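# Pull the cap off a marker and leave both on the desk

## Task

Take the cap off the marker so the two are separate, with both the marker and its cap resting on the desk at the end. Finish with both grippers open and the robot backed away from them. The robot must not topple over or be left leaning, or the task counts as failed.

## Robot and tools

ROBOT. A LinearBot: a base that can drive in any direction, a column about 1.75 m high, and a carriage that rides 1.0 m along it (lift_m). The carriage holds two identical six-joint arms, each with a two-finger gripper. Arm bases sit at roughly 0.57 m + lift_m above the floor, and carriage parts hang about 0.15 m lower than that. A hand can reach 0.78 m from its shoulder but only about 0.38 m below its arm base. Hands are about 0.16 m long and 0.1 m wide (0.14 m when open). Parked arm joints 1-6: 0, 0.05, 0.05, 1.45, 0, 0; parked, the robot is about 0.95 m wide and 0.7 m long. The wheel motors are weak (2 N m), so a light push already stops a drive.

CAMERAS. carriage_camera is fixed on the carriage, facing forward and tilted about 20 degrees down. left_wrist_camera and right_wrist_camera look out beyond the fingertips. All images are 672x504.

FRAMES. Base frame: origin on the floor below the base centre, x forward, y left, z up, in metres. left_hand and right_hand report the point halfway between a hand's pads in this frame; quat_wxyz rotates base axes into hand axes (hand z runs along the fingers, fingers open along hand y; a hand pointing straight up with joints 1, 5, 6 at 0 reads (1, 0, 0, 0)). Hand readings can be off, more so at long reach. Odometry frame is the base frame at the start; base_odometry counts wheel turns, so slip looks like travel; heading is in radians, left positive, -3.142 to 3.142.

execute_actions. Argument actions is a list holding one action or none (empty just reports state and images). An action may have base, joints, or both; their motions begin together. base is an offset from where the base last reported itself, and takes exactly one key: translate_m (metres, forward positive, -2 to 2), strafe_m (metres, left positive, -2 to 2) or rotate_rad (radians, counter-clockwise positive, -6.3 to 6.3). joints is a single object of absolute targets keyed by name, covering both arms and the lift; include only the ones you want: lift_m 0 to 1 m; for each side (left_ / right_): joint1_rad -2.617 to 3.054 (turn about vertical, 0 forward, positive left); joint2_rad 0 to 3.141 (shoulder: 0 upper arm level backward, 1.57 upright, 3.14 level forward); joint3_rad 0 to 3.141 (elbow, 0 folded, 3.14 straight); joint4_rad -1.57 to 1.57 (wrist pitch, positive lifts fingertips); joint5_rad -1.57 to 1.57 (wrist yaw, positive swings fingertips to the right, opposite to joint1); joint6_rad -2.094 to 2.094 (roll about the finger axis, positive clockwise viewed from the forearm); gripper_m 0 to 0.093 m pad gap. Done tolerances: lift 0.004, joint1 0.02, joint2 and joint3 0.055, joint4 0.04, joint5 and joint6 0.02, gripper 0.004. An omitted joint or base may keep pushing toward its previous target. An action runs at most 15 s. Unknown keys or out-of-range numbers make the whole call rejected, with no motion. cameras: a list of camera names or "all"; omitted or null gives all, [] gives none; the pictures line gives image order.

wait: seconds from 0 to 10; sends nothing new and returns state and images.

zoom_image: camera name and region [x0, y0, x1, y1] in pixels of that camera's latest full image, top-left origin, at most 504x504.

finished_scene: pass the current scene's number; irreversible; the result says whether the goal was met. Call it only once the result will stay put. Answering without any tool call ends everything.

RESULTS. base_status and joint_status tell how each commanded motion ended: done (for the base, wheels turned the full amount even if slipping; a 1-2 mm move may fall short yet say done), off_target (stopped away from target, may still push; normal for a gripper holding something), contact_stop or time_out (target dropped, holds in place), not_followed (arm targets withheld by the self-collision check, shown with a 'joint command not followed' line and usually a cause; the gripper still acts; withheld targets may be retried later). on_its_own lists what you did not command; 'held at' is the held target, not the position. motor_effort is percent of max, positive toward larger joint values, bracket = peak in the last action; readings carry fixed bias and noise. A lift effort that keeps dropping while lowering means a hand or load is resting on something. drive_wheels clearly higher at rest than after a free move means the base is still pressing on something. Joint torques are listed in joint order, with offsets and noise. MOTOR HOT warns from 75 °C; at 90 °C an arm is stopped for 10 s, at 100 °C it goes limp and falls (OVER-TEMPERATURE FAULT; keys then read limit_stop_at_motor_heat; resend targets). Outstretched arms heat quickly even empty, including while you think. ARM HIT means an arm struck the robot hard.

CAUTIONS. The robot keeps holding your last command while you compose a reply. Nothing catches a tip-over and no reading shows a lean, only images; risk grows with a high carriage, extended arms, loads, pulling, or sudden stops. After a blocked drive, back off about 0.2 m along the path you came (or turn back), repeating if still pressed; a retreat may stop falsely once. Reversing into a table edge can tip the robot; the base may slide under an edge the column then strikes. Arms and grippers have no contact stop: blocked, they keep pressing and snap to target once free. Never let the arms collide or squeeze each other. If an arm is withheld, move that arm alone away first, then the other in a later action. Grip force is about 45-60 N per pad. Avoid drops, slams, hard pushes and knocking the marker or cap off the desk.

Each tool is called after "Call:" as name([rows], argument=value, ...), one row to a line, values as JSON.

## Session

Call:
execute_actions(actions=[], cameras=["carriage_camera"])

Scene clock: 0.00 s.
Joint torques (N m, as the arm reports them, + toward a larger angle): no reading
base_odometry: x=+0.000 y=+0.000 heading=+0.000 (m, m, rad; odometry frame)
base_status: not commanded
joint_positions: lift_m=+0.303 left_joint1_rad=+0.017 left_joint2_rad=+0.058 left_joint3_rad=+0.048 left_joint4_rad=+1.477 left_joint5_rad=+0.032 left_joint6_rad=-0.060 left_gripper_m=+0.095 right_joint1_rad=-0.001 right_joint2_rad=+0.039 right_joint3_rad=+0.047 right_joint4_rad=+1.467 right_joint5_rad=-0.037 right_joint6_rad=-0.032 right_gripper_m=+0.095
joint_status: not commanded
motor_effort: lift_m=+26 drive_wheels=+9 (%)
left_hand: x=+0.3093 y=+0.3046 z=+1.3004 quat_wxyz=(+0.998, +0.014, +0.052, -0.022) (m; base frame)
right_hand: x=+0.3059 y=-0.3033 z=+1.2999 quat_wxyz=(+0.999, -0.019, +0.047, -0.015) (m; base frame)
pictures: carriage_camera
Images, in order (width x height): carriage_camera 672x504.

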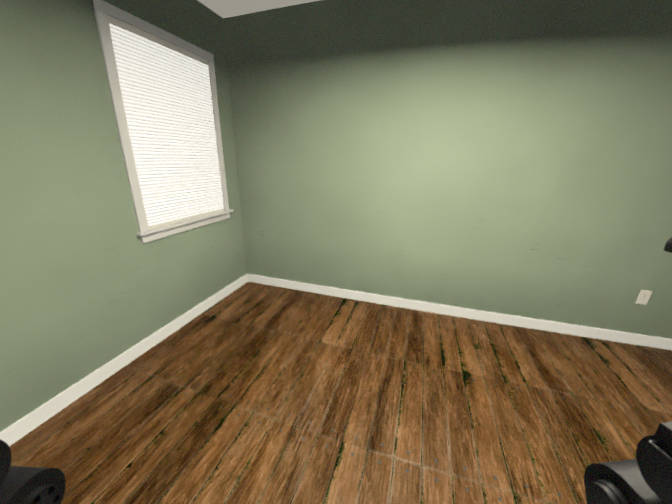

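Call:
execute_actions([
  {"base":{"rotate_rad":-1.83},"joints":{"lift_m":0.5}},
], cameras=["carriage_camera"])

Scene clock: 5.83 s.
Joint torques (N m, as the arm reports them, + toward a larger angle): left_arm=[-0.21  4.68  6.11 -0.47 -0.11  0.02] | right_arm=[-0.63  4.52  5.88 -0.37  0.07 -0.04]
base_odometry: x=+0.000 y=+0.000 heading=-1.829 (m, m, rad; odometry frame)
base_status: done
joint_positions: lift_m=+0.500 left_joint1_rad=+0.017 left_joint2_rad=+0.058 left_joint3_rad=+0.048 left_joint4_rad=+1.477 left_joint5_rad=+0.032 left_joint6_rad=-0.060 left_gripper_m=+0.095 right_joint1_rad=-0.001 right_joint2_rad=+0.039 right_joint3_rad=+0.047 right_joint4_rad=+1.467 right_joint5_rad=-0.037 right_joint6_rad=-0.032 right_gripper_m=+0.095
joint_status: all done
motor_effort: lift_m=+28(34) drive_wheels=+9(32) (%)
left_hand: x=+0.3094 y=+0.3046 z=+1.4974 quat_wxyz=(+0.998, +0.014, +0.052, -0.022) (m; base frame)
right_hand: x=+0.3059 y=-0.3033 z=+1.4969 quat_wxyz=(+0.999, -0.019, +0.047, -0.015) (m; base frame)
pictures: carriage_camera
Images, in order (width x height): carriage_camera 672x504.

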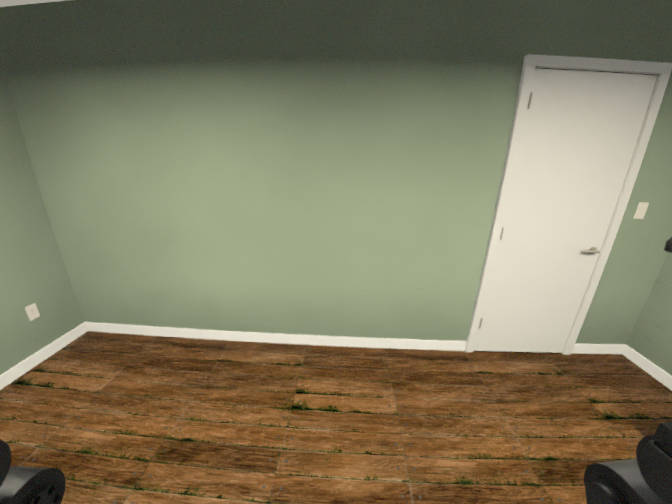

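Call:
execute_actions([
  {"base":{"rotate_rad":-1.63}},
], cameras=["carriage_camera"])

Scene clock: 10.87 s.
Joint torques (N m, as the arm reports them, + toward a larger angle): left_arm=[-0.18  4.65  6.14 -0.45 -0.1   0.03] | right_arm=[-0.66  4.46  5.95 -0.36  0.05 -0.06]
base_odometry: x=+0.000 y=+0.000 heading=+2.825 (m, m, rad; odometry frame)
base_status: done
joint_positions: lift_m=+0.500 left_joint1_rad=+0.017 left_joint2_rad=+0.058 left_joint3_rad=+0.048 left_joint4_rad=+1.477 left_joint5_rad=+0.032 left_joint6_rad=-0.060 left_gripper_m=+0.095 right_joint1_rad=-0.001 right_joint2_rad=+0.039 right_joint3_rad=+0.047 right_joint4_rad=+1.467 right_joint5_rad=-0.037 right_joint6_rad=-0.032 right_gripper_m=+0.095
joint_status: not commanded
motor_effort: lift_m=+29(32) drive_wheels=+9(34) (%)
left_hand: x=+0.3095 y=+0.3046 z=+1.4974 quat_wxyz=(+0.998, +0.014, +0.053, -0.022) (m; base frame)
right_hand: x=+0.3059 y=-0.3033 z=+1.4969 quat_wxyz=(+0.999, -0.019, +0.047, -0.015) (m; base frame)
pictures: carriage_camera
Images, in order (width x height): carriage_camera 672x504.

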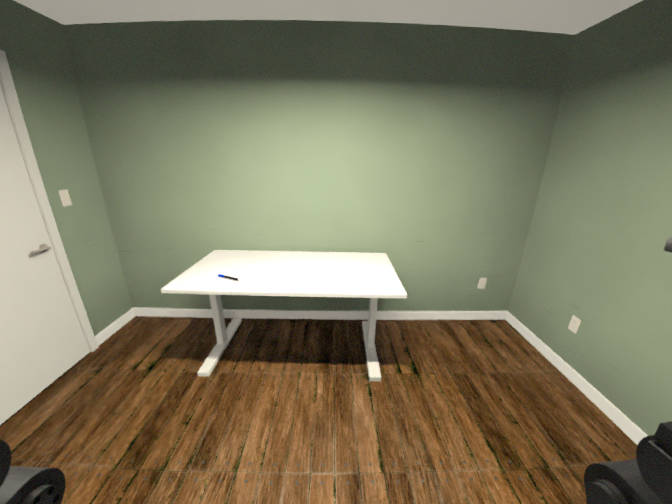

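Call:
execute_actions([
  {"base":{"strafe_m":0.47}},
], cameras=[])

Call:
execute_actions([
  {"base":{"translate_m":1.1},"joints":{"left_joint2_rad":2.39,"left_joint3_rad":1.07,"left_joint4_rad":-0.24,"left_joint6_rad":-1.08,"left_joint1_rad":0,"left_joint5_rad":0}},
], cameras=["carriage_camera","left_wrist_camera"])

Scene clock: 19.20 s.
Joint torques (N m, as the arm reports them, + toward a larger angle): left_arm=[-0.15  4.61  6.12 -0.46 -0.1   0.03] | right_arm=[-0.53  4.51  6.04 -0.35  0.06 -0.02]
base_odometry: x=-0.147 y=-0.447 heading=+2.824 (m, m, rad; odometry frame)
base_status: done
joint_positions: lift_m=+0.500 left_joint1_rad=+0.017 left_joint2_rad=+0.058 left_joint3_rad=+0.048 left_joint4_rad=+1.477 left_joint5_rad=+0.032 left_joint6_rad=-0.060 left_gripper_m=+0.095 right_joint1_rad=-0.001 right_joint2_rad=+0.039 right_joint3_rad=+0.047 right_joint4_rad=+1.467 right_joint5_rad=-0.037 right_joint6_rad=-0.032 right_gripper_m=+0.095
joint_status: not commanded
motor_effort: lift_m=+31(30) drive_wheels=-7(35) (%)
left_hand: x=+0.3095 y=+0.3046 z=+1.4974 quat_wxyz=(+0.998, +0.014, +0.053, -0.022) (m; base frame)
right_hand: x=+0.3059 y=-0.3033 z=+1.4969 quat_wxyz=(+0.999, -0.019, +0.047, -0.015) (m; base frame)
pictures: none
No camera images: the call's "cameras" was empty. Leave "cameras" out to get every camera's image.

Scene clock: 23.80 s.
Joint torques (N m, as the arm reports them, + toward a larger angle): left_arm=[ -0.86 -11.83   3.77   0.33  -0.21  -0.08] | right_arm=[-0.55  4.53  5.98 -0.36  0.07 -0.02]
base_odometry: x=-1.192 y=-0.104 heading=+2.825 (m, m, rad; odometry frame)
base_status: done
joint_positions: lift_m=+0.500 left_joint1_rad=+0.010 left_joint2_rad=+2.385 left_joint3_rad=+1.070 left_joint4_rad=-0.240 left_joint5_rad=+0.004 left_joint6_rad=-1.071 left_gripper_m=+0.095 right_joint1_rad=-0.001 right_joint2_rad=+0.039 right_joint3_rad=+0.047 right_joint4_rad=+1.468 right_joint5_rad=-0.037 right_joint6_rad=-0.032 right_gripper_m=+0.095
joint_status: all done
motor_effort: lift_m=+28(29) drive_wheels=-6(35) (%)
left_hand: x=+0.6175 y=+0.3122 z=+0.8934 quat_wxyz=(+0.006, -0.514, +0.857, -0.006) (m; base frame)
right_hand: x=+0.3057 y=-0.3033 z=+1.4969 quat_wxyz=(+0.999, -0.019, +0.047, -0.015) (m; base frame)
pictures: carriage_camera, left_wrist_camera
Images, in order (width x height): carriage_camera 672x504, left_wrist_camera 672x504.

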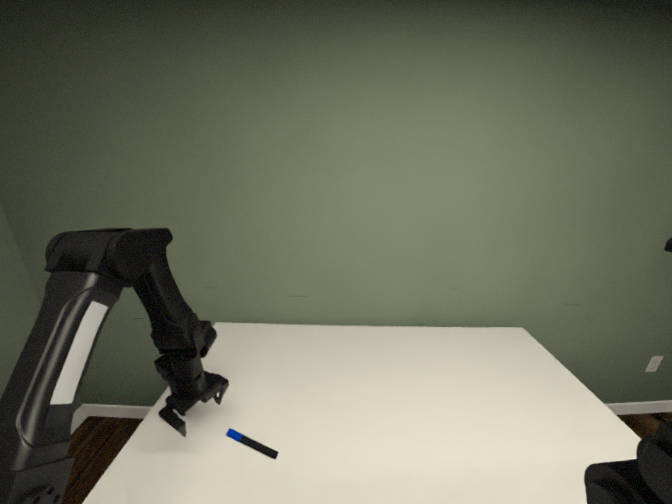

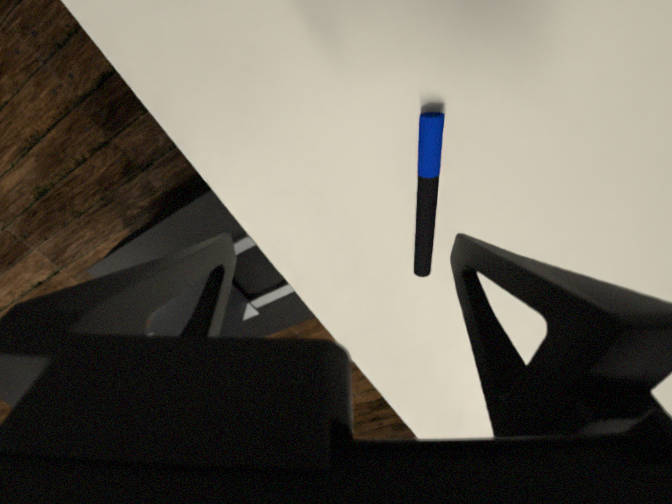

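Call:
execute_actions([
  {"base":{"translate_m":0.075},"joints":{"lift_m":0.41,"left_joint1_rad":-0.09,"left_joint6_rad":-1.2}},
], cameras=["carriage_camera","left_wrist_camera"])

Scene clock: 28.47 s.
Joint torques (N m, as the arm reports them, + toward a larger angle): left_arm=[  0.31 -11.92   3.71   0.35  -0.2   -0.08] | right_arm=[-0.56  4.48  5.91 -0.36  0.07 -0.03]
base_odometry: x=-1.264 y=-0.081 heading=+2.825 (m, m, rad; odometry frame)
base_status: done
joint_positions: lift_m=+0.410 left_joint1_rad=-0.097 left_joint2_rad=+2.386 left_joint3_rad=+1.070 left_joint4_rad=-0.241 left_joint5_rad=+0.002 left_joint6_rad=-1.191 left_gripper_m=+0.095 right_joint1_rad=-0.001 right_joint2_rad=+0.039 right_joint3_rad=+0.047 right_joint4_rad=+1.468 right_joint5_rad=-0.037 right_joint6_rad=-0.032 right_gripper_m=+0.095
joint_status: all done
motor_effort: lift_m=+27(27) drive_wheels=-5(38) (%)
left_hand: x=+0.6155 y=+0.2769 z=+0.8037 quat_wxyz=(+0.005, -0.520, +0.854, -0.005) (m; base frame)
right_hand: x=+0.3057 y=-0.3033 z=+1.4075 quat_wxyz=(+0.999, -0.019, +0.047, -0.015) (m; base frame)
pictures: carriage_camera, left_wrist_camera
Images, in order (width x height): carriage_camera 672x504, left_wrist_camera 672x504.

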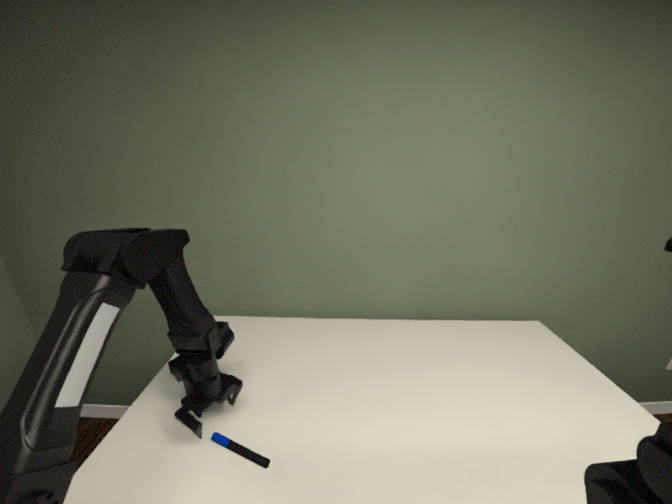

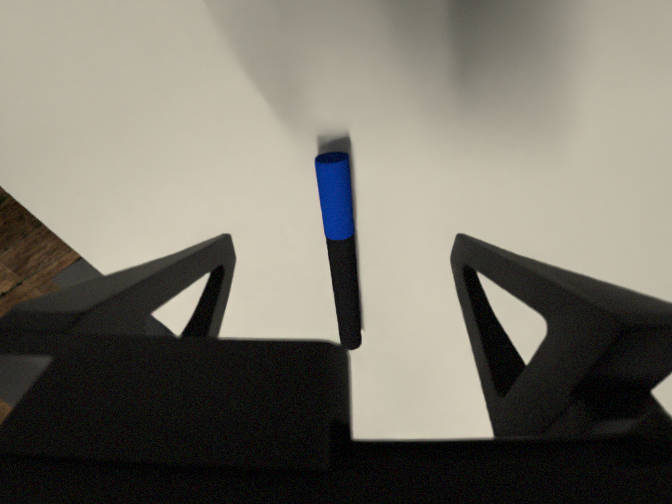

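Call:
execute_actions([
  {"joints":{"lift_m":0.365,"left_joint6_rad":-1.15}},
], cameras=["carriage_camera","left_wrist_camera"])

Scene clock: 32.70 s.
Joint torques (N m, as the arm reports them, + toward a larger angle): left_arm=[  0.33 -12.05   3.77   0.33  -0.2    0.1 ] | right_arm=[-0.54  4.38  5.89 -0.36  0.06 -0.05]
base_odometry: x=-1.263 y=-0.081 heading=+2.825 (m, m, rad; odometry frame)
base_status: not commanded
joint_positions: lift_m=+0.365 left_joint1_rad=-0.097 left_joint2_rad=+2.388 left_joint3_rad=+1.070 left_joint4_rad=-0.240 left_joint5_rad=+0.002 left_joint6_rad=-1.155 left_gripper_m=+0.095 right_joint1_rad=-0.001 right_joint2_rad=+0.039 right_joint3_rad=+0.047 right_joint4_rad=+1.468 right_joint5_rad=-0.037 right_joint6_rad=-0.032 right_gripper_m=+0.095
joint_status: all done
motor_effort: lift_m=+25(22) drive_wheels=-4(6) (%)
left_hand: x=+0.6152 y=+0.2770 z=+0.7581 quat_wxyz=(+0.005, -0.505, +0.863, -0.004) (m; base frame)
right_hand: x=+0.3057 y=-0.3033 z=+1.3625 quat_wxyz=(+0.999, -0.019, +0.047, -0.015) (m; base frame)
pictures: carriage_camera, left_wrist_camera
Images, in order (width x height): carriage_camera 672x504, left_wrist_camera 672x504.

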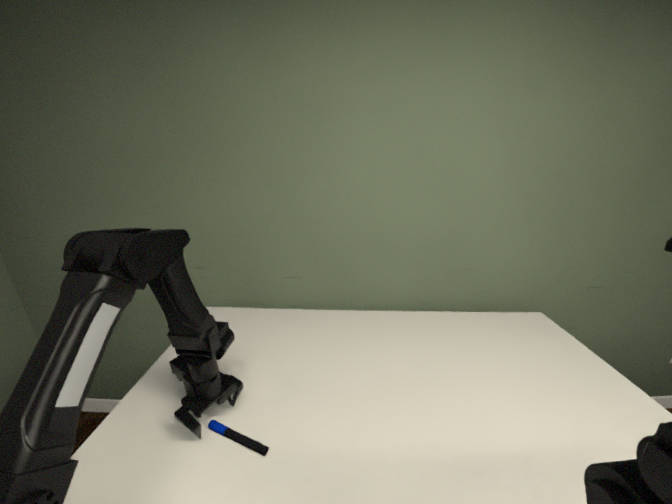

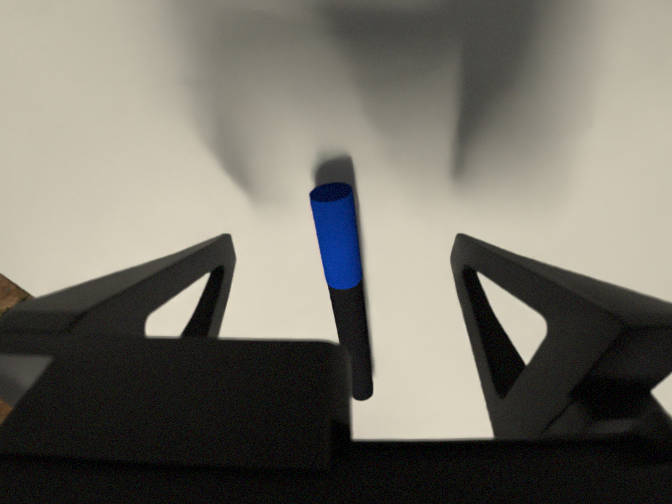

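Call:
execute_actions([
  {"base":{"translate_m":-0.008},"joints":{"lift_m":0.335,"left_joint1_rad":-0.155,"left_joint6_rad":-1.32,"left_gripper_m":0.06}},
], cameras=["carriage_camera","left_wrist_camera"])

Scene clock: 37.23 s.
Joint torques (N m, as the arm reports them, + toward a larger angle): left_arm=[ -0.27 -11.5    3.72   0.4   -0.11  -0.08] | right_arm=[-0.59  4.56  5.74 -0.32  0.04 -0.05]
base_odometry: x=-1.256 y=-0.083 heading=+2.825 (m, m, rad; odometry frame)
base_status: done
joint_positions: lift_m=+0.335 left_joint1_rad=-0.154 left_joint2_rad=+2.381 left_joint3_rad=+1.070 left_joint4_rad=-0.245 left_joint5_rad=-0.007 left_joint6_rad=-1.310 left_gripper_m=+0.060 right_joint1_rad=-0.001 right_joint2_rad=+0.039 right_joint3_rad=+0.047 right_joint4_rad=+1.468 right_joint5_rad=-0.037 right_joint6_rad=-0.032 right_gripper_m=+0.095
joint_status: all done
motor_effort: lift_m=+21(28) drive_wheels=+3(32) (%)
left_hand: x=+0.6136 y=+0.2594 z=+0.7304 quat_wxyz=(+0.008, -0.546, +0.837, -0.002) (m; base frame)
right_hand: x=+0.3056 y=-0.3033 z=+1.3327 quat_wxyz=(+0.999, -0.019, +0.047, -0.015) (m; base frame)
pictures: carriage_camera, left_wrist_camera
Images, in order (width x height): carriage_camera 672x504, left_wrist_camera 672x504.

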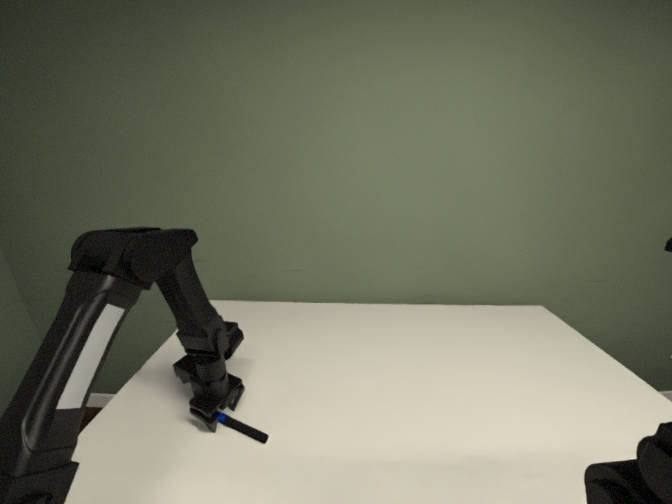

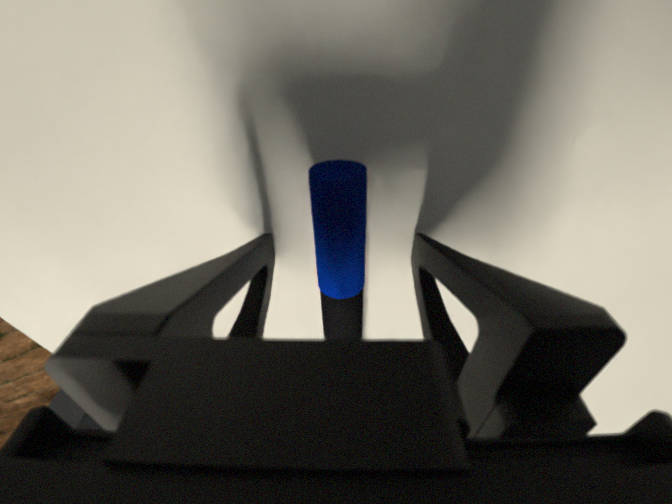

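Call:
execute_actions([
  {"joints":{"left_gripper_m":0,"lift_m":0.338}},
], cameras=[])

Call:
execute_actions([
  {"joints":{"lift_m":0.45,"right_joint2_rad":1.5,"right_joint3_rad":1.3,"right_joint4_rad":-0.8}},
], cameras=[])

Call:
execute_actions([
  {"joints":{"left_joint1_rad":-0.5,"left_joint2_rad":2.68,"left_joint3_rad":1.99,"left_joint4_rad":-0.7,"left_joint6_rad":-2.07,"right_joint1_rad":0.39,"right_joint2_rad":2.55,"right_joint3_rad":1.99,"right_joint4_rad":-0.85,"right_joint5_rad":-0.35,"right_joint6_rad":1.98,"right_gripper_m":0.06}},
])

Call:
execute_actions([
  {"joints":{"right_joint2_rad":2.7,"right_joint4_rad":-0.7}},
])

Scene clock: 42.93 s.
Joint torques (N m, as the arm reports them, + toward a larger angle): left_arm=[ -0.25 -11.55   3.71   0.36  -0.11  -0.08] | right_arm=[-0.53  4.37  5.93 -0.4   0.06 -0.01]
base_odometry: x=-1.256 y=-0.083 heading=+2.825 (m, m, rad; odometry frame)
base_status: not commanded
joint_positions: lift_m=+0.338 left_joint1_rad=-0.154 left_joint2_rad=+2.382 left_joint3_rad=+1.070 left_joint4_rad=-0.243 left_joint5_rad=-0.005 left_joint6_rad=-1.310 left_gripper_m=+0.018 right_joint1_rad=-0.001 right_joint2_rad=+0.039 right_joint3_rad=+0.047 right_joint4_rad=+1.468 right_joint5_rad=-0.037 right_joint6_rad=-0.032 right_gripper_m=+0.095
joint_status: left_gripper_m off_target (ended at +0.018, target +0.000); the others done
motor_effort: lift_m=+30(33) drive_wheels=+2(4) (%)
left_hand: x=+0.6138 y=+0.2589 z=+0.7322 quat_wxyz=(+0.007, -0.546, +0.837, -0.003) (m; base frame)
right_hand: x=+0.3057 y=-0.3033 z=+1.3348 quat_wxyz=(+0.999, -0.019, +0.047, -0.015) (m; base frame)
pictures: none
No camera images: the call's "cameras" was empty. Leave "cameras" out to get every camera's image.

Scene clock: 44.97 s.
Joint torques (N m, as the arm reports them, + toward a larger angle): left_arm=[ -0.25 -11.93   3.69   0.34  -0.13  -0.08] | right_arm=[-0.62 -7.57  9.18  1.35  0.01 -0.03]
base_odometry: x=-1.256 y=-0.083 heading=+2.825 (m, m, rad; odometry frame)
base_status: not commanded
joint_positions: lift_m=+0.450 left_joint1_rad=-0.154 left_joint2_rad=+2.386 left_joint3_rad=+1.070 left_joint4_rad=-0.241 left_joint5_rad=-0.004 left_joint6_rad=-1.311 left_gripper_m=+0.018 right_joint1_rad=-0.001 right_joint2_rad=+1.503 right_joint3_rad=+1.275 right_joint4_rad=-0.794 right_joint5_rad=-0.037 right_joint6_rad=-0.032 right_gripper_m=+0.095
joint_status: all done
motor_effort: lift_m=+30(38) drive_wheels=+2(5) (%)
left_hand: x=+0.6131 y=+0.2590 z=+0.8430 quat_wxyz=(+0.006, -0.547, +0.837, -0.003) (m; base frame)
right_hand: x=+0.6644 y=-0.3036 z=+1.1867 quat_wxyz=(+0.271, -0.020, +0.962, +0.013) (m; base frame)
pictures: none
No camera images: the call's "cameras" was empty. Leave "cameras" out to get every camera's image.

Scene clock: 46.90 s.
Joint torques (N m, as the arm reports them, + toward a larger angle): left_arm=[  0.4  -16.88   7.08   0.54  -0.19  -0.07] | right_arm=[ -0.93 -17.08   7.68   0.42  -0.08   0.07]
base_odometry: x=-1.256 y=-0.083 heading=+2.825 (m, m, rad; odometry frame)
base_status: not commanded
joint_positions: lift_m=+0.450 left_joint1_rad=-0.509 left_joint2_rad=+2.676 left_joint3_rad=+1.984 left_joint4_rad=-0.689 left_joint5_rad=+0.001 left_joint6_rad=-2.061 left_gripper_m=+0.018 right_joint1_rad=+0.396 right_joint2_rad=+2.569 right_joint3_rad=+1.971 right_joint4_rad=-0.844 right_joint5_rad=-0.348 right_joint6_rad=+1.971 right_gripper_m=+0.060
joint_status: all done
motor_effort: lift_m=+32(26) drive_wheels=-2(3) (%)
left_hand: x=+0.7441 y=+0.0516 z=+0.8970 quat_wxyz=(+0.026, -0.697, +0.710, -0.091) (m; base frame)
right_hand: x=+0.7284 y=-0.0595 z=+0.9510 quat_wxyz=(-0.136, +0.689, +0.701, +0.124) (m; base frame)
pictures: carriage_camera, left_wrist_camera, right_wrist_camera
Images, in order (width x height): carriage_camera 672x504, left_wrist_camera 672x504, right_wrist_camera 672x504.

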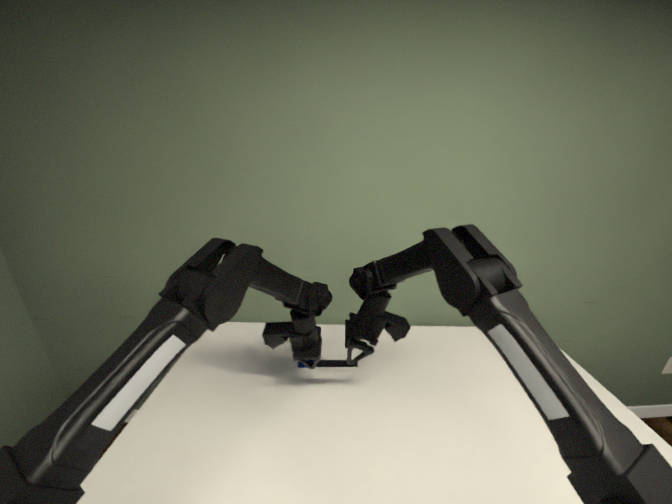

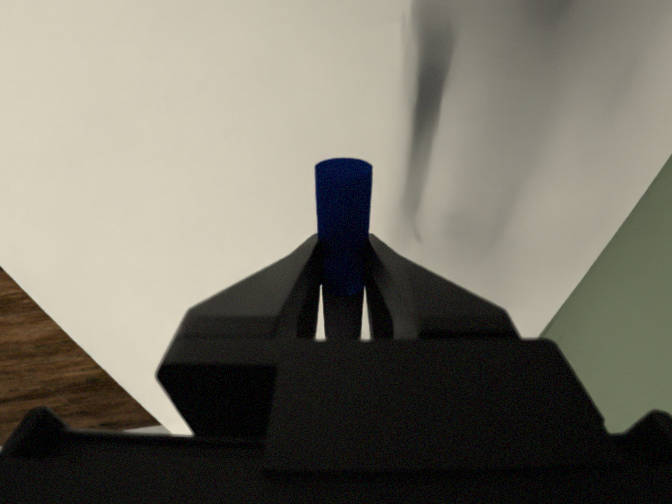

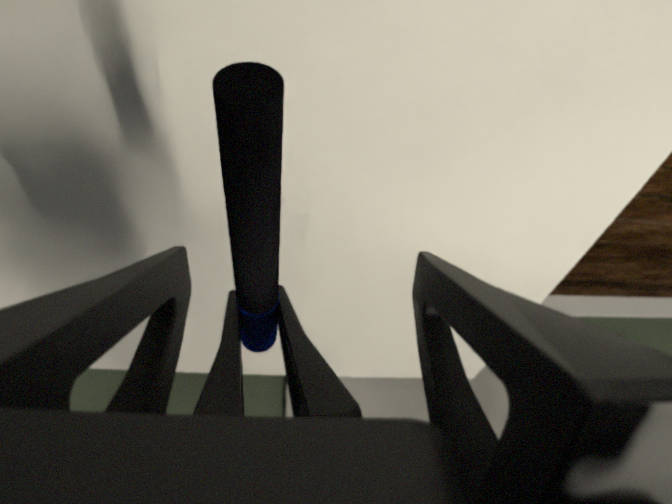

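Scene clock: 47.70 s.
Joint torques (N m, as the arm reports them, + toward a larger angle): left_arm=[  0.43 -16.85   7.17   0.56  -0.19  -0.07] | right_arm=[ -0.94 -17.39   6.22   0.58  -0.12   0.09]
base_odometry: x=-1.256 y=-0.083 heading=+2.825 (m, m, rad; odometry frame)
base_status: not commanded
joint_positions: lift_m=+0.450 left_joint1_rad=-0.509 left_joint2_rad=+2.676 left_joint3_rad=+1.984 left_joint4_rad=-0.689 left_joint5_rad=+0.001 left_joint6_rad=-2.061 left_gripper_m=+0.018 right_joint1_rad=+0.396 right_joint2_rad=+2.718 right_joint3_rad=+1.983 right_joint4_rad=-0.710 right_joint5_rad=-0.348 right_joint6_rad=+1.971 right_gripper_m=+0.060
joint_status: all done
motor_effort: lift_m=+27(30) drive_wheels=-2(2) (%)
left_hand: x=+0.7440 y=+0.0517 z=+0.8970 quat_wxyz=(+0.026, -0.697, +0.710, -0.091) (m; base frame)
right_hand: x=+0.7319 y=-0.0581 z=+0.8852 quat_wxyz=(-0.137, +0.689, +0.701, +0.123) (m; base frame)
pictures: carriage_camera, left_wrist_camera, right_wrist_camera
Images, in order (width x height): carriage_camera 672x504, left_wrist_camera 672x504, right_wrist_camera 672x504.

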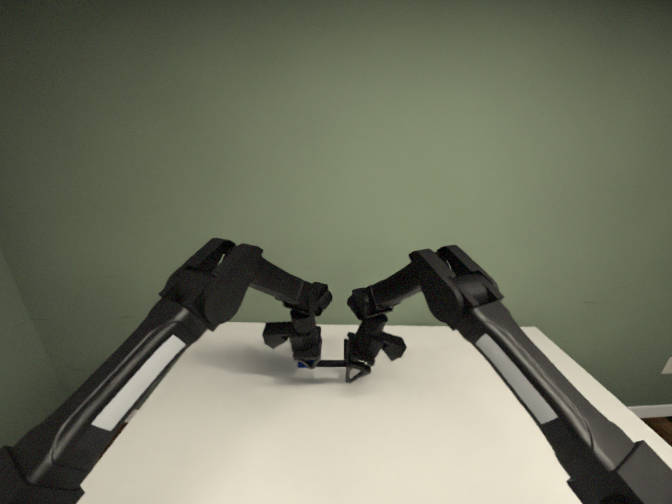

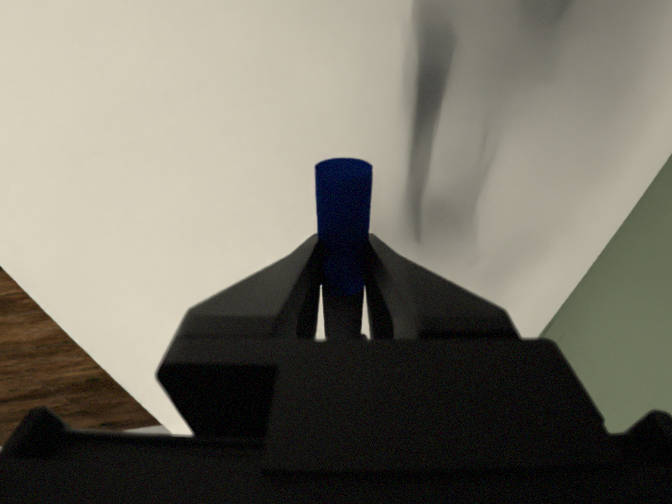

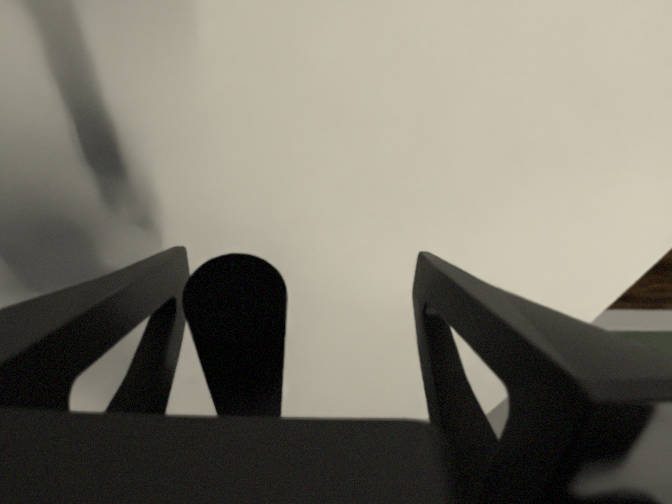

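Shift forward and inward with joint 4.

Call:
execute_actions([
  {"joints":{"right_joint4_rad":-0.625,"right_joint5_rad":-0.4}},
], cameras=["right_wrist_camera"])

Call:
execute_actions([
  {"joints":{"right_gripper_m":0}},
], cameras=["right_wrist_camera"])

Call:
execute_actions([
  {"joints":{"left_joint1_rad":-0.4,"right_joint1_rad":0.29}},
])

Scene clock: 51.70 s.
Joint torques (N m, as the arm reports them, + toward a larger angle): left_arm=[  0.4  -16.84   7.12   0.55  -0.18  -0.07] | right_arm=[ -1.08 -17.66   6.52   0.74  -0.17   0.06]
base_odometry: x=-1.256 y=-0.083 heading=+2.825 (m, m, rad; odometry frame)
base_status: not commanded
joint_positions: lift_m=+0.450 left_joint1_rad=-0.509 left_joint2_rad=+2.676 left_joint3_rad=+1.984 left_joint4_rad=-0.689 left_joint5_rad=+0.001 left_joint6_rad=-2.061 left_gripper_m=+0.018 right_joint1_rad=+0.396 right_joint2_rad=+2.718 right_joint3_rad=+1.983 right_joint4_rad=-0.641 right_joint5_rad=-0.391 right_joint6_rad=+1.971 right_gripper_m=+0.060
joint_status: all done
motor_effort: lift_m=+32(27) drive_wheels=-2(2) (%)
left_hand: x=+0.7440 y=+0.0517 z=+0.8970 quat_wxyz=(+0.026, -0.697, +0.710, -0.091) (m; base frame)
right_hand: x=+0.7436 y=-0.0457 z=+0.8904 quat_wxyz=(-0.143, +0.679, +0.702, +0.161) (m; base frame)
pictures: right_wrist_camera
Images, in order (width x height): right_wrist_camera 672x504.

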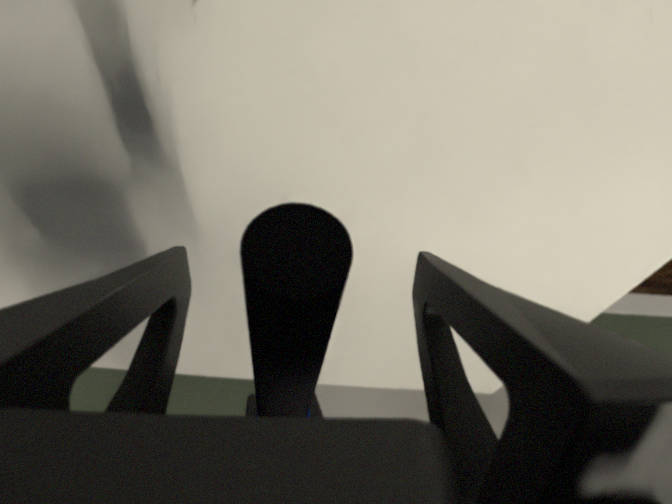

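Scene clock: 52.33 s.
Joint torques (N m, as the arm reports them, + toward a larger angle): left_arm=[  0.38 -16.79   7.09   0.64  -0.23  -0.06] | right_arm=[ -0.89 -17.63   6.67   0.68  -0.19  -0.03]
base_odometry: x=-1.256 y=-0.083 heading=+2.825 (m, m, rad; odometry frame)
base_status: not commanded
joint_positions: lift_m=+0.450 left_joint1_rad=-0.509 left_joint2_rad=+2.676 left_joint3_rad=+1.984 left_joint4_rad=-0.701 left_joint5_rad=+0.006 left_joint6_rad=-2.062 left_gripper_m=+0.018 right_joint1_rad=+0.394 right_joint2_rad=+2.718 right_joint3_rad=+1.983 right_joint4_rad=-0.629 right_joint5_rad=-0.388 right_joint6_rad=+1.977 right_gripper_m=+0.017
joint_status: right_gripper_m off_target (ended at +0.017, target +0.000)
motor_effort: lift_m=+34(29) drive_wheels=-2(3) (%)
left_hand: x=+0.7410 y=+0.0522 z=+0.8964 quat_wxyz=(+0.022, -0.698, +0.711, -0.086) (m; base frame)
right_hand: x=+0.7467 y=-0.0457 z=+0.8908 quat_wxyz=(-0.140, +0.680, +0.700, +0.166) (m; base frame)
pictures: right_wrist_camera
Images, in order (width x height): right_wrist_camera 672x504.

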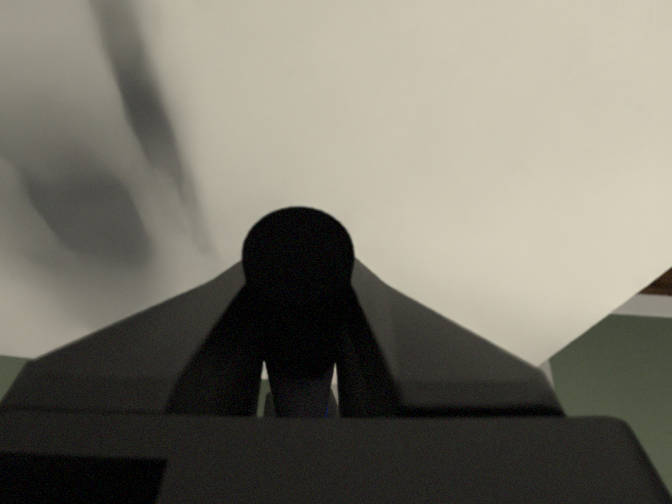

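Scene clock: 53.23 s.
Joint torques (N m, as the arm reports them, + toward a larger angle): left_arm=[ -0.77 -16.79   7.13   0.66  -0.17  -0.06] | right_arm=[  0.25 -17.56   6.75   0.66  -0.15   0.05]
base_odometry: x=-1.256 y=-0.083 heading=+2.825 (m, m, rad; odometry frame)
base_status: not commanded
joint_positions: lift_m=+0.450 left_joint1_rad=-0.392 left_joint2_rad=+2.676 left_joint3_rad=+1.984 left_joint4_rad=-0.699 left_joint5_rad=+0.000 left_joint6_rad=-2.062 left_gripper_m=+0.018 right_joint1_rad=+0.281 right_joint2_rad=+2.718 right_joint3_rad=+1.983 right_joint4_rad=-0.629 right_joint5_rad=-0.396 right_joint6_rad=+1.977 right_gripper_m=+0.017
joint_status: all done
motor_effort: lift_m=+25(26) drive_wheels=+2(2) (%)
left_hand: x=+0.7687 y=+0.1085 z=+0.8965 quat_wxyz=(+0.030, -0.738, +0.669, -0.084) (m; base frame)
right_hand: x=+0.7732 y=-0.0989 z=+0.8913 quat_wxyz=(-0.134, +0.718, +0.660, +0.175) (m; base frame)
pictures: carriage_camera, left_wrist_camera, right_wrist_camera
Images, in order (width x height): carriage_camera 672x504, left_wrist_camera 672x504, right_wrist_camera 672x504.

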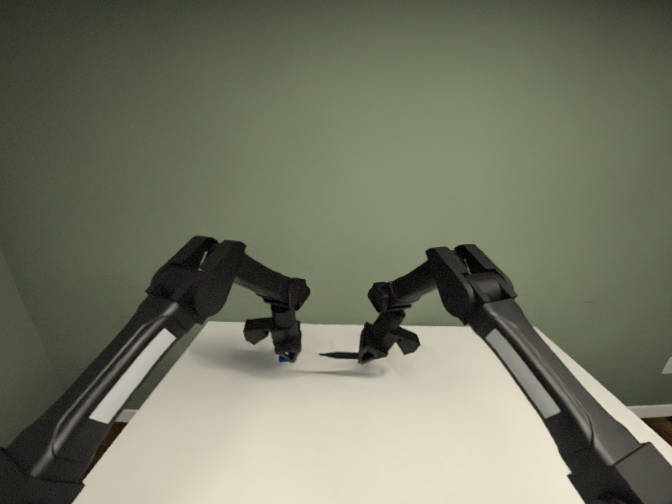

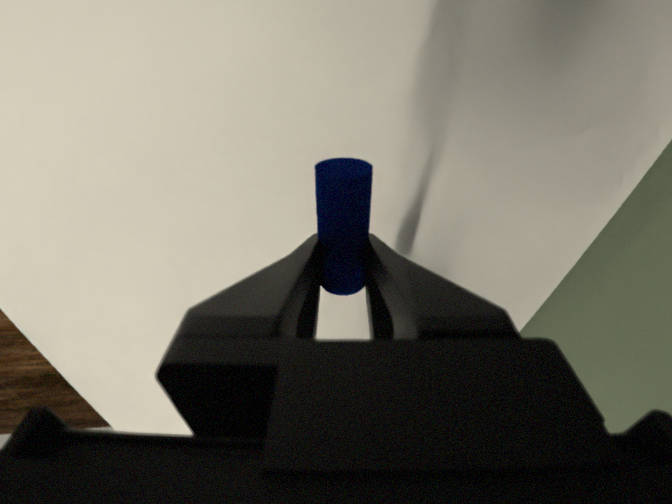

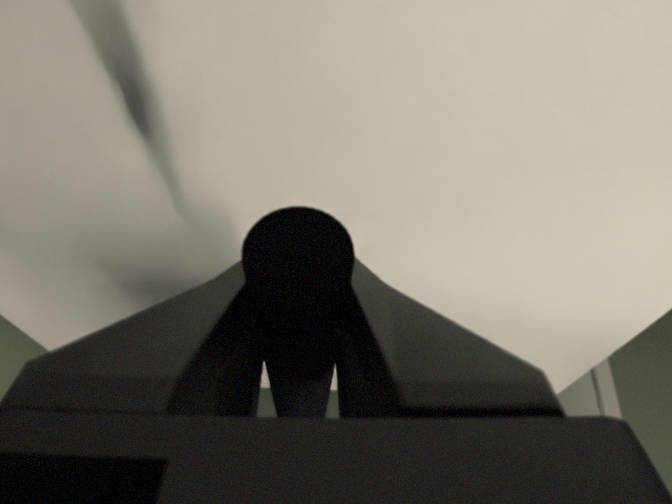

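Call:
execute_actions([
  {"joints":{"lift_m":0.4,"left_joint1_rad":-0.15,"right_joint1_rad":0,"right_joint5_rad":-0.42,"left_joint2_rad":2.39,"left_joint3_rad":1.07,"left_joint4_rad":-0.24,"left_joint6_rad":-1.57,"right_joint2_rad":2.43,"right_joint3_rad":1.07,"right_joint4_rad":-0.2,"right_joint6_rad":1.57}},
], cameras=[])

Call:
execute_actions([
  {"joints":{"lift_m":0.345}},
], cameras=["carriage_camera"])

Call:
execute_actions([
  {"joints":{"left_gripper_m":0.05,"right_gripper_m":0.05}},
], cameras=[])

Call:
execute_actions([
  {"joints":{"lift_m":0.45}},
], cameras=[])

Call:
execute_actions([
  {"base":{"translate_m":-0.3},"joints":{"left_joint2_rad":0.6,"left_joint3_rad":0.5,"right_joint2_rad":0.6,"right_joint3_rad":0.5}},
], cameras=["carriage_camera"])

Scene clock: 64.23 s.
Joint torques (N m, as the arm reports them, + toward a larger angle): left_arm=[ -0.35 -12.15   3.07   0.4   -0.16   0.13] | right_arm=[ -0.17 -12.21   2.84   0.35  -0.18  -0.07]
base_odometry: x=-1.256 y=-0.083 heading=+2.825 (m, m, rad; odometry frame)
base_status: not commanded
joint_positions: lift_m=+0.400 left_joint1_rad=-0.147 left_joint2_rad=+2.390 left_joint3_rad=+1.078 left_joint4_rad=-0.250 left_joint5_rad=-0.003 left_joint6_rad=-1.579 left_gripper_m=+0.018 right_joint1_rad=-0.005 right_joint2_rad=+2.440 right_joint3_rad=+1.077 right_joint4_rad=-0.212 right_joint5_rad=-0.412 right_joint6_rad=+1.578 right_gripper_m=+0.017
joint_status: all done
motor_effort: lift_m=+24(24) drive_wheels=+3(5) (%)
left_hand: x=+0.6143 y=+0.2607 z=+0.7937 quat_wxyz=(+0.004, -0.656, +0.755, -0.003) (m; base frame)
right_hand: x=+0.6120 y=-0.2424 z=+0.7920 quat_wxyz=(-0.146, +0.697, +0.688, +0.143) (m; base frame)
pictures: none
No camera images: the call's "cameras" was empty. Leave "cameras" out to get every camera's image.

Scene clock: 65.03 s.
Joint torques (N m, as the arm reports them, + toward a larger angle): left_arm=[ -0.3  -12.23   2.96   0.34  -0.16   0.13] | right_arm=[ -0.05 -12.22   2.7    0.34  -0.17  -0.16]
base_odometry: x=-1.256 y=-0.083 heading=+2.825 (m, m, rad; odometry frame)
base_status: not commanded
joint_positions: lift_m=+0.345 left_joint1_rad=-0.147 left_joint2_rad=+2.390 left_joint3_rad=+1.078 left_joint4_rad=-0.243 left_joint5_rad=-0.003 left_joint6_rad=-1.579 left_gripper_m=+0.018 right_joint1_rad=-0.005 right_joint2_rad=+2.440 right_joint3_rad=+1.077 right_joint4_rad=-0.208 right_joint5_rad=-0.412 right_joint6_rad=+1.578 right_gripper_m=+0.017
joint_status: all done
motor_effort: lift_m=+24(25) drive_wheels=-2(5) (%)
left_hand: x=+0.6157 y=+0.2605 z=+0.7385 quat_wxyz=(+0.006, -0.656, +0.755, -0.005) (m; base frame)
right_hand: x=+0.6130 y=-0.2424 z=+0.7372 quat_wxyz=(-0.145, +0.696, +0.688, +0.145) (m; base frame)
pictures: carriage_camera
Images, in order (width x height): carriage_camera 672x504.

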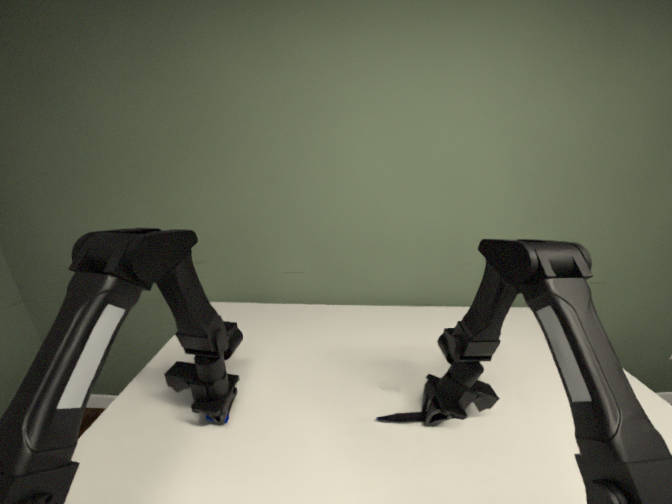

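Scene clock: 65.63 s.
Joint torques (N m, as the arm reports them, + toward a larger angle): left_arm=[ -0.35 -12.25   2.98   0.35  -0.15   0.13] | right_arm=[ -0.13 -12.3    2.71   0.33  -0.14  -0.15]
base_odometry: x=-1.256 y=-0.083 heading=+2.825 (m, m, rad; odometry frame)
base_status: not commanded
joint_positions: lift_m=+0.345 left_joint1_rad=-0.147 left_joint2_rad=+2.390 left_joint3_rad=+1.078 left_joint4_rad=-0.243 left_joint5_rad=-0.003 left_joint6_rad=-1.579 left_gripper_m=+0.050 right_joint1_rad=-0.005 right_joint2_rad=+2.440 right_joint3_rad=+1.077 right_joint4_rad=-0.208 right_joint5_rad=-0.412 right_joint6_rad=+1.578 right_gripper_m=+0.050
joint_status: all done
motor_effort: lift_m=+23(22) drive_wheels=-2(2) (%)
left_hand: x=+0.6157 y=+0.2605 z=+0.7385 quat_wxyz=(+0.006, -0.656, +0.755, -0.005) (m; base frame)
right_hand: x=+0.6130 y=-0.2424 z=+0.7372 quat_wxyz=(-0.145, +0.696, +0.688, +0.145) (m; base frame)
pictures: none
No camera images: the call's "cameras" was empty. Leave "cameras" out to get every camera's image.

Scene clock: 66.63 s.
Joint torques (N m, as the arm reports them, + toward a larger angle): left_arm=[ -0.35 -12.16   3.02   0.32  -0.16   0.13] | right_arm=[ -0.2  -11.9    2.68   0.32  -0.17  -0.16]
base_odometry: x=-1.256 y=-0.083 heading=+2.825 (m, m, rad; odometry frame)
base_status: not commanded
joint_positions: lift_m=+0.450 left_joint1_rad=-0.147 left_joint2_rad=+2.388 left_joint3_rad=+1.078 left_joint4_rad=-0.242 left_joint5_rad=-0.003 left_joint6_rad=-1.579 left_gripper_m=+0.050 right_joint1_rad=-0.005 right_joint2_rad=+2.436 right_joint3_rad=+1.077 right_joint4_rad=-0.207 right_joint5_rad=-0.412 right_joint6_rad=+1.578 right_gripper_m=+0.050
joint_status: all done
motor_effort: lift_m=+29(30) drive_wheels=+2(3) (%)
left_hand: x=+0.6164 y=+0.2604 z=+0.8434 quat_wxyz=(+0.007, -0.656, +0.755, -0.006) (m; base frame)
right_hand: x=+0.6143 y=-0.2424 z=+0.8427 quat_wxyz=(-0.143, +0.696, +0.688, +0.146) (m; base frame)
pictures: none
No camera images: the call's "cameras" was empty. Leave "cameras" out to get every camera's image.

Scene clock: 69.20 s.
Joint torques (N m, as the arm reports them, + toward a larger angle): left_arm=[-0.34 -0.51  7.25  2.33 -0.09  0.21] | right_arm=[-0.19 -0.57  6.75  2.1  -0.06 -0.19]
base_odometry: x=-0.971 y=-0.177 heading=+2.826 (m, m, rad; odometry frame)
base_status: done
joint_positions: lift_m=+0.450 left_joint1_rad=-0.147 left_joint2_rad=+0.607 left_joint3_rad=+0.518 left_joint4_rad=-0.233 left_joint5_rad=-0.002 left_joint6_rad=-1.579 left_gripper_m=+0.050 right_joint1_rad=-0.005 right_joint2_rad=+0.606 right_joint3_rad=+0.514 right_joint4_rad=-0.203 right_joint5_rad=-0.413 right_joint6_rad=+1.578 right_gripper_m=+0.050
joint_status: all done
motor_effort: lift_m=+33(30) drive_wheels=-8(45) (%)
left_hand: x=+0.5645 y=+0.2680 z=+1.2404 quat_wxyz=(+0.381, -0.533, +0.612, -0.443) (m; base frame)
right_hand: x=+0.5562 y=-0.2421 z=+1.2503 quat_wxyz=(+0.295, +0.474, +0.639, +0.529) (m; base frame)
pictures: carriage_camera
Images, in order (width x height): carriage_camera 672x504.

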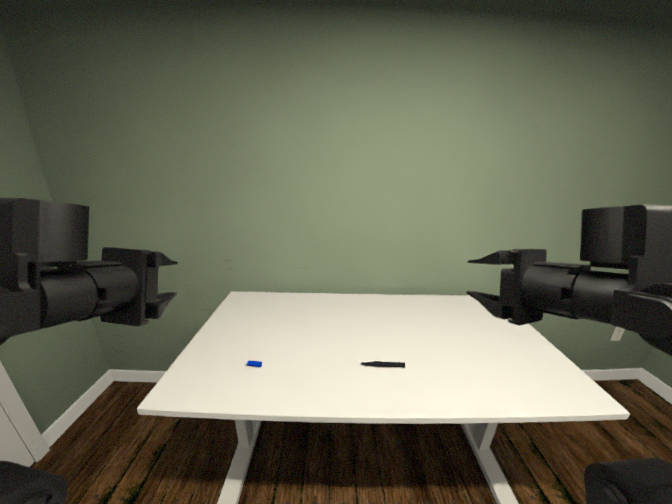

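Call:
finished_scene(scene=2)

The scene is finished: the task was done.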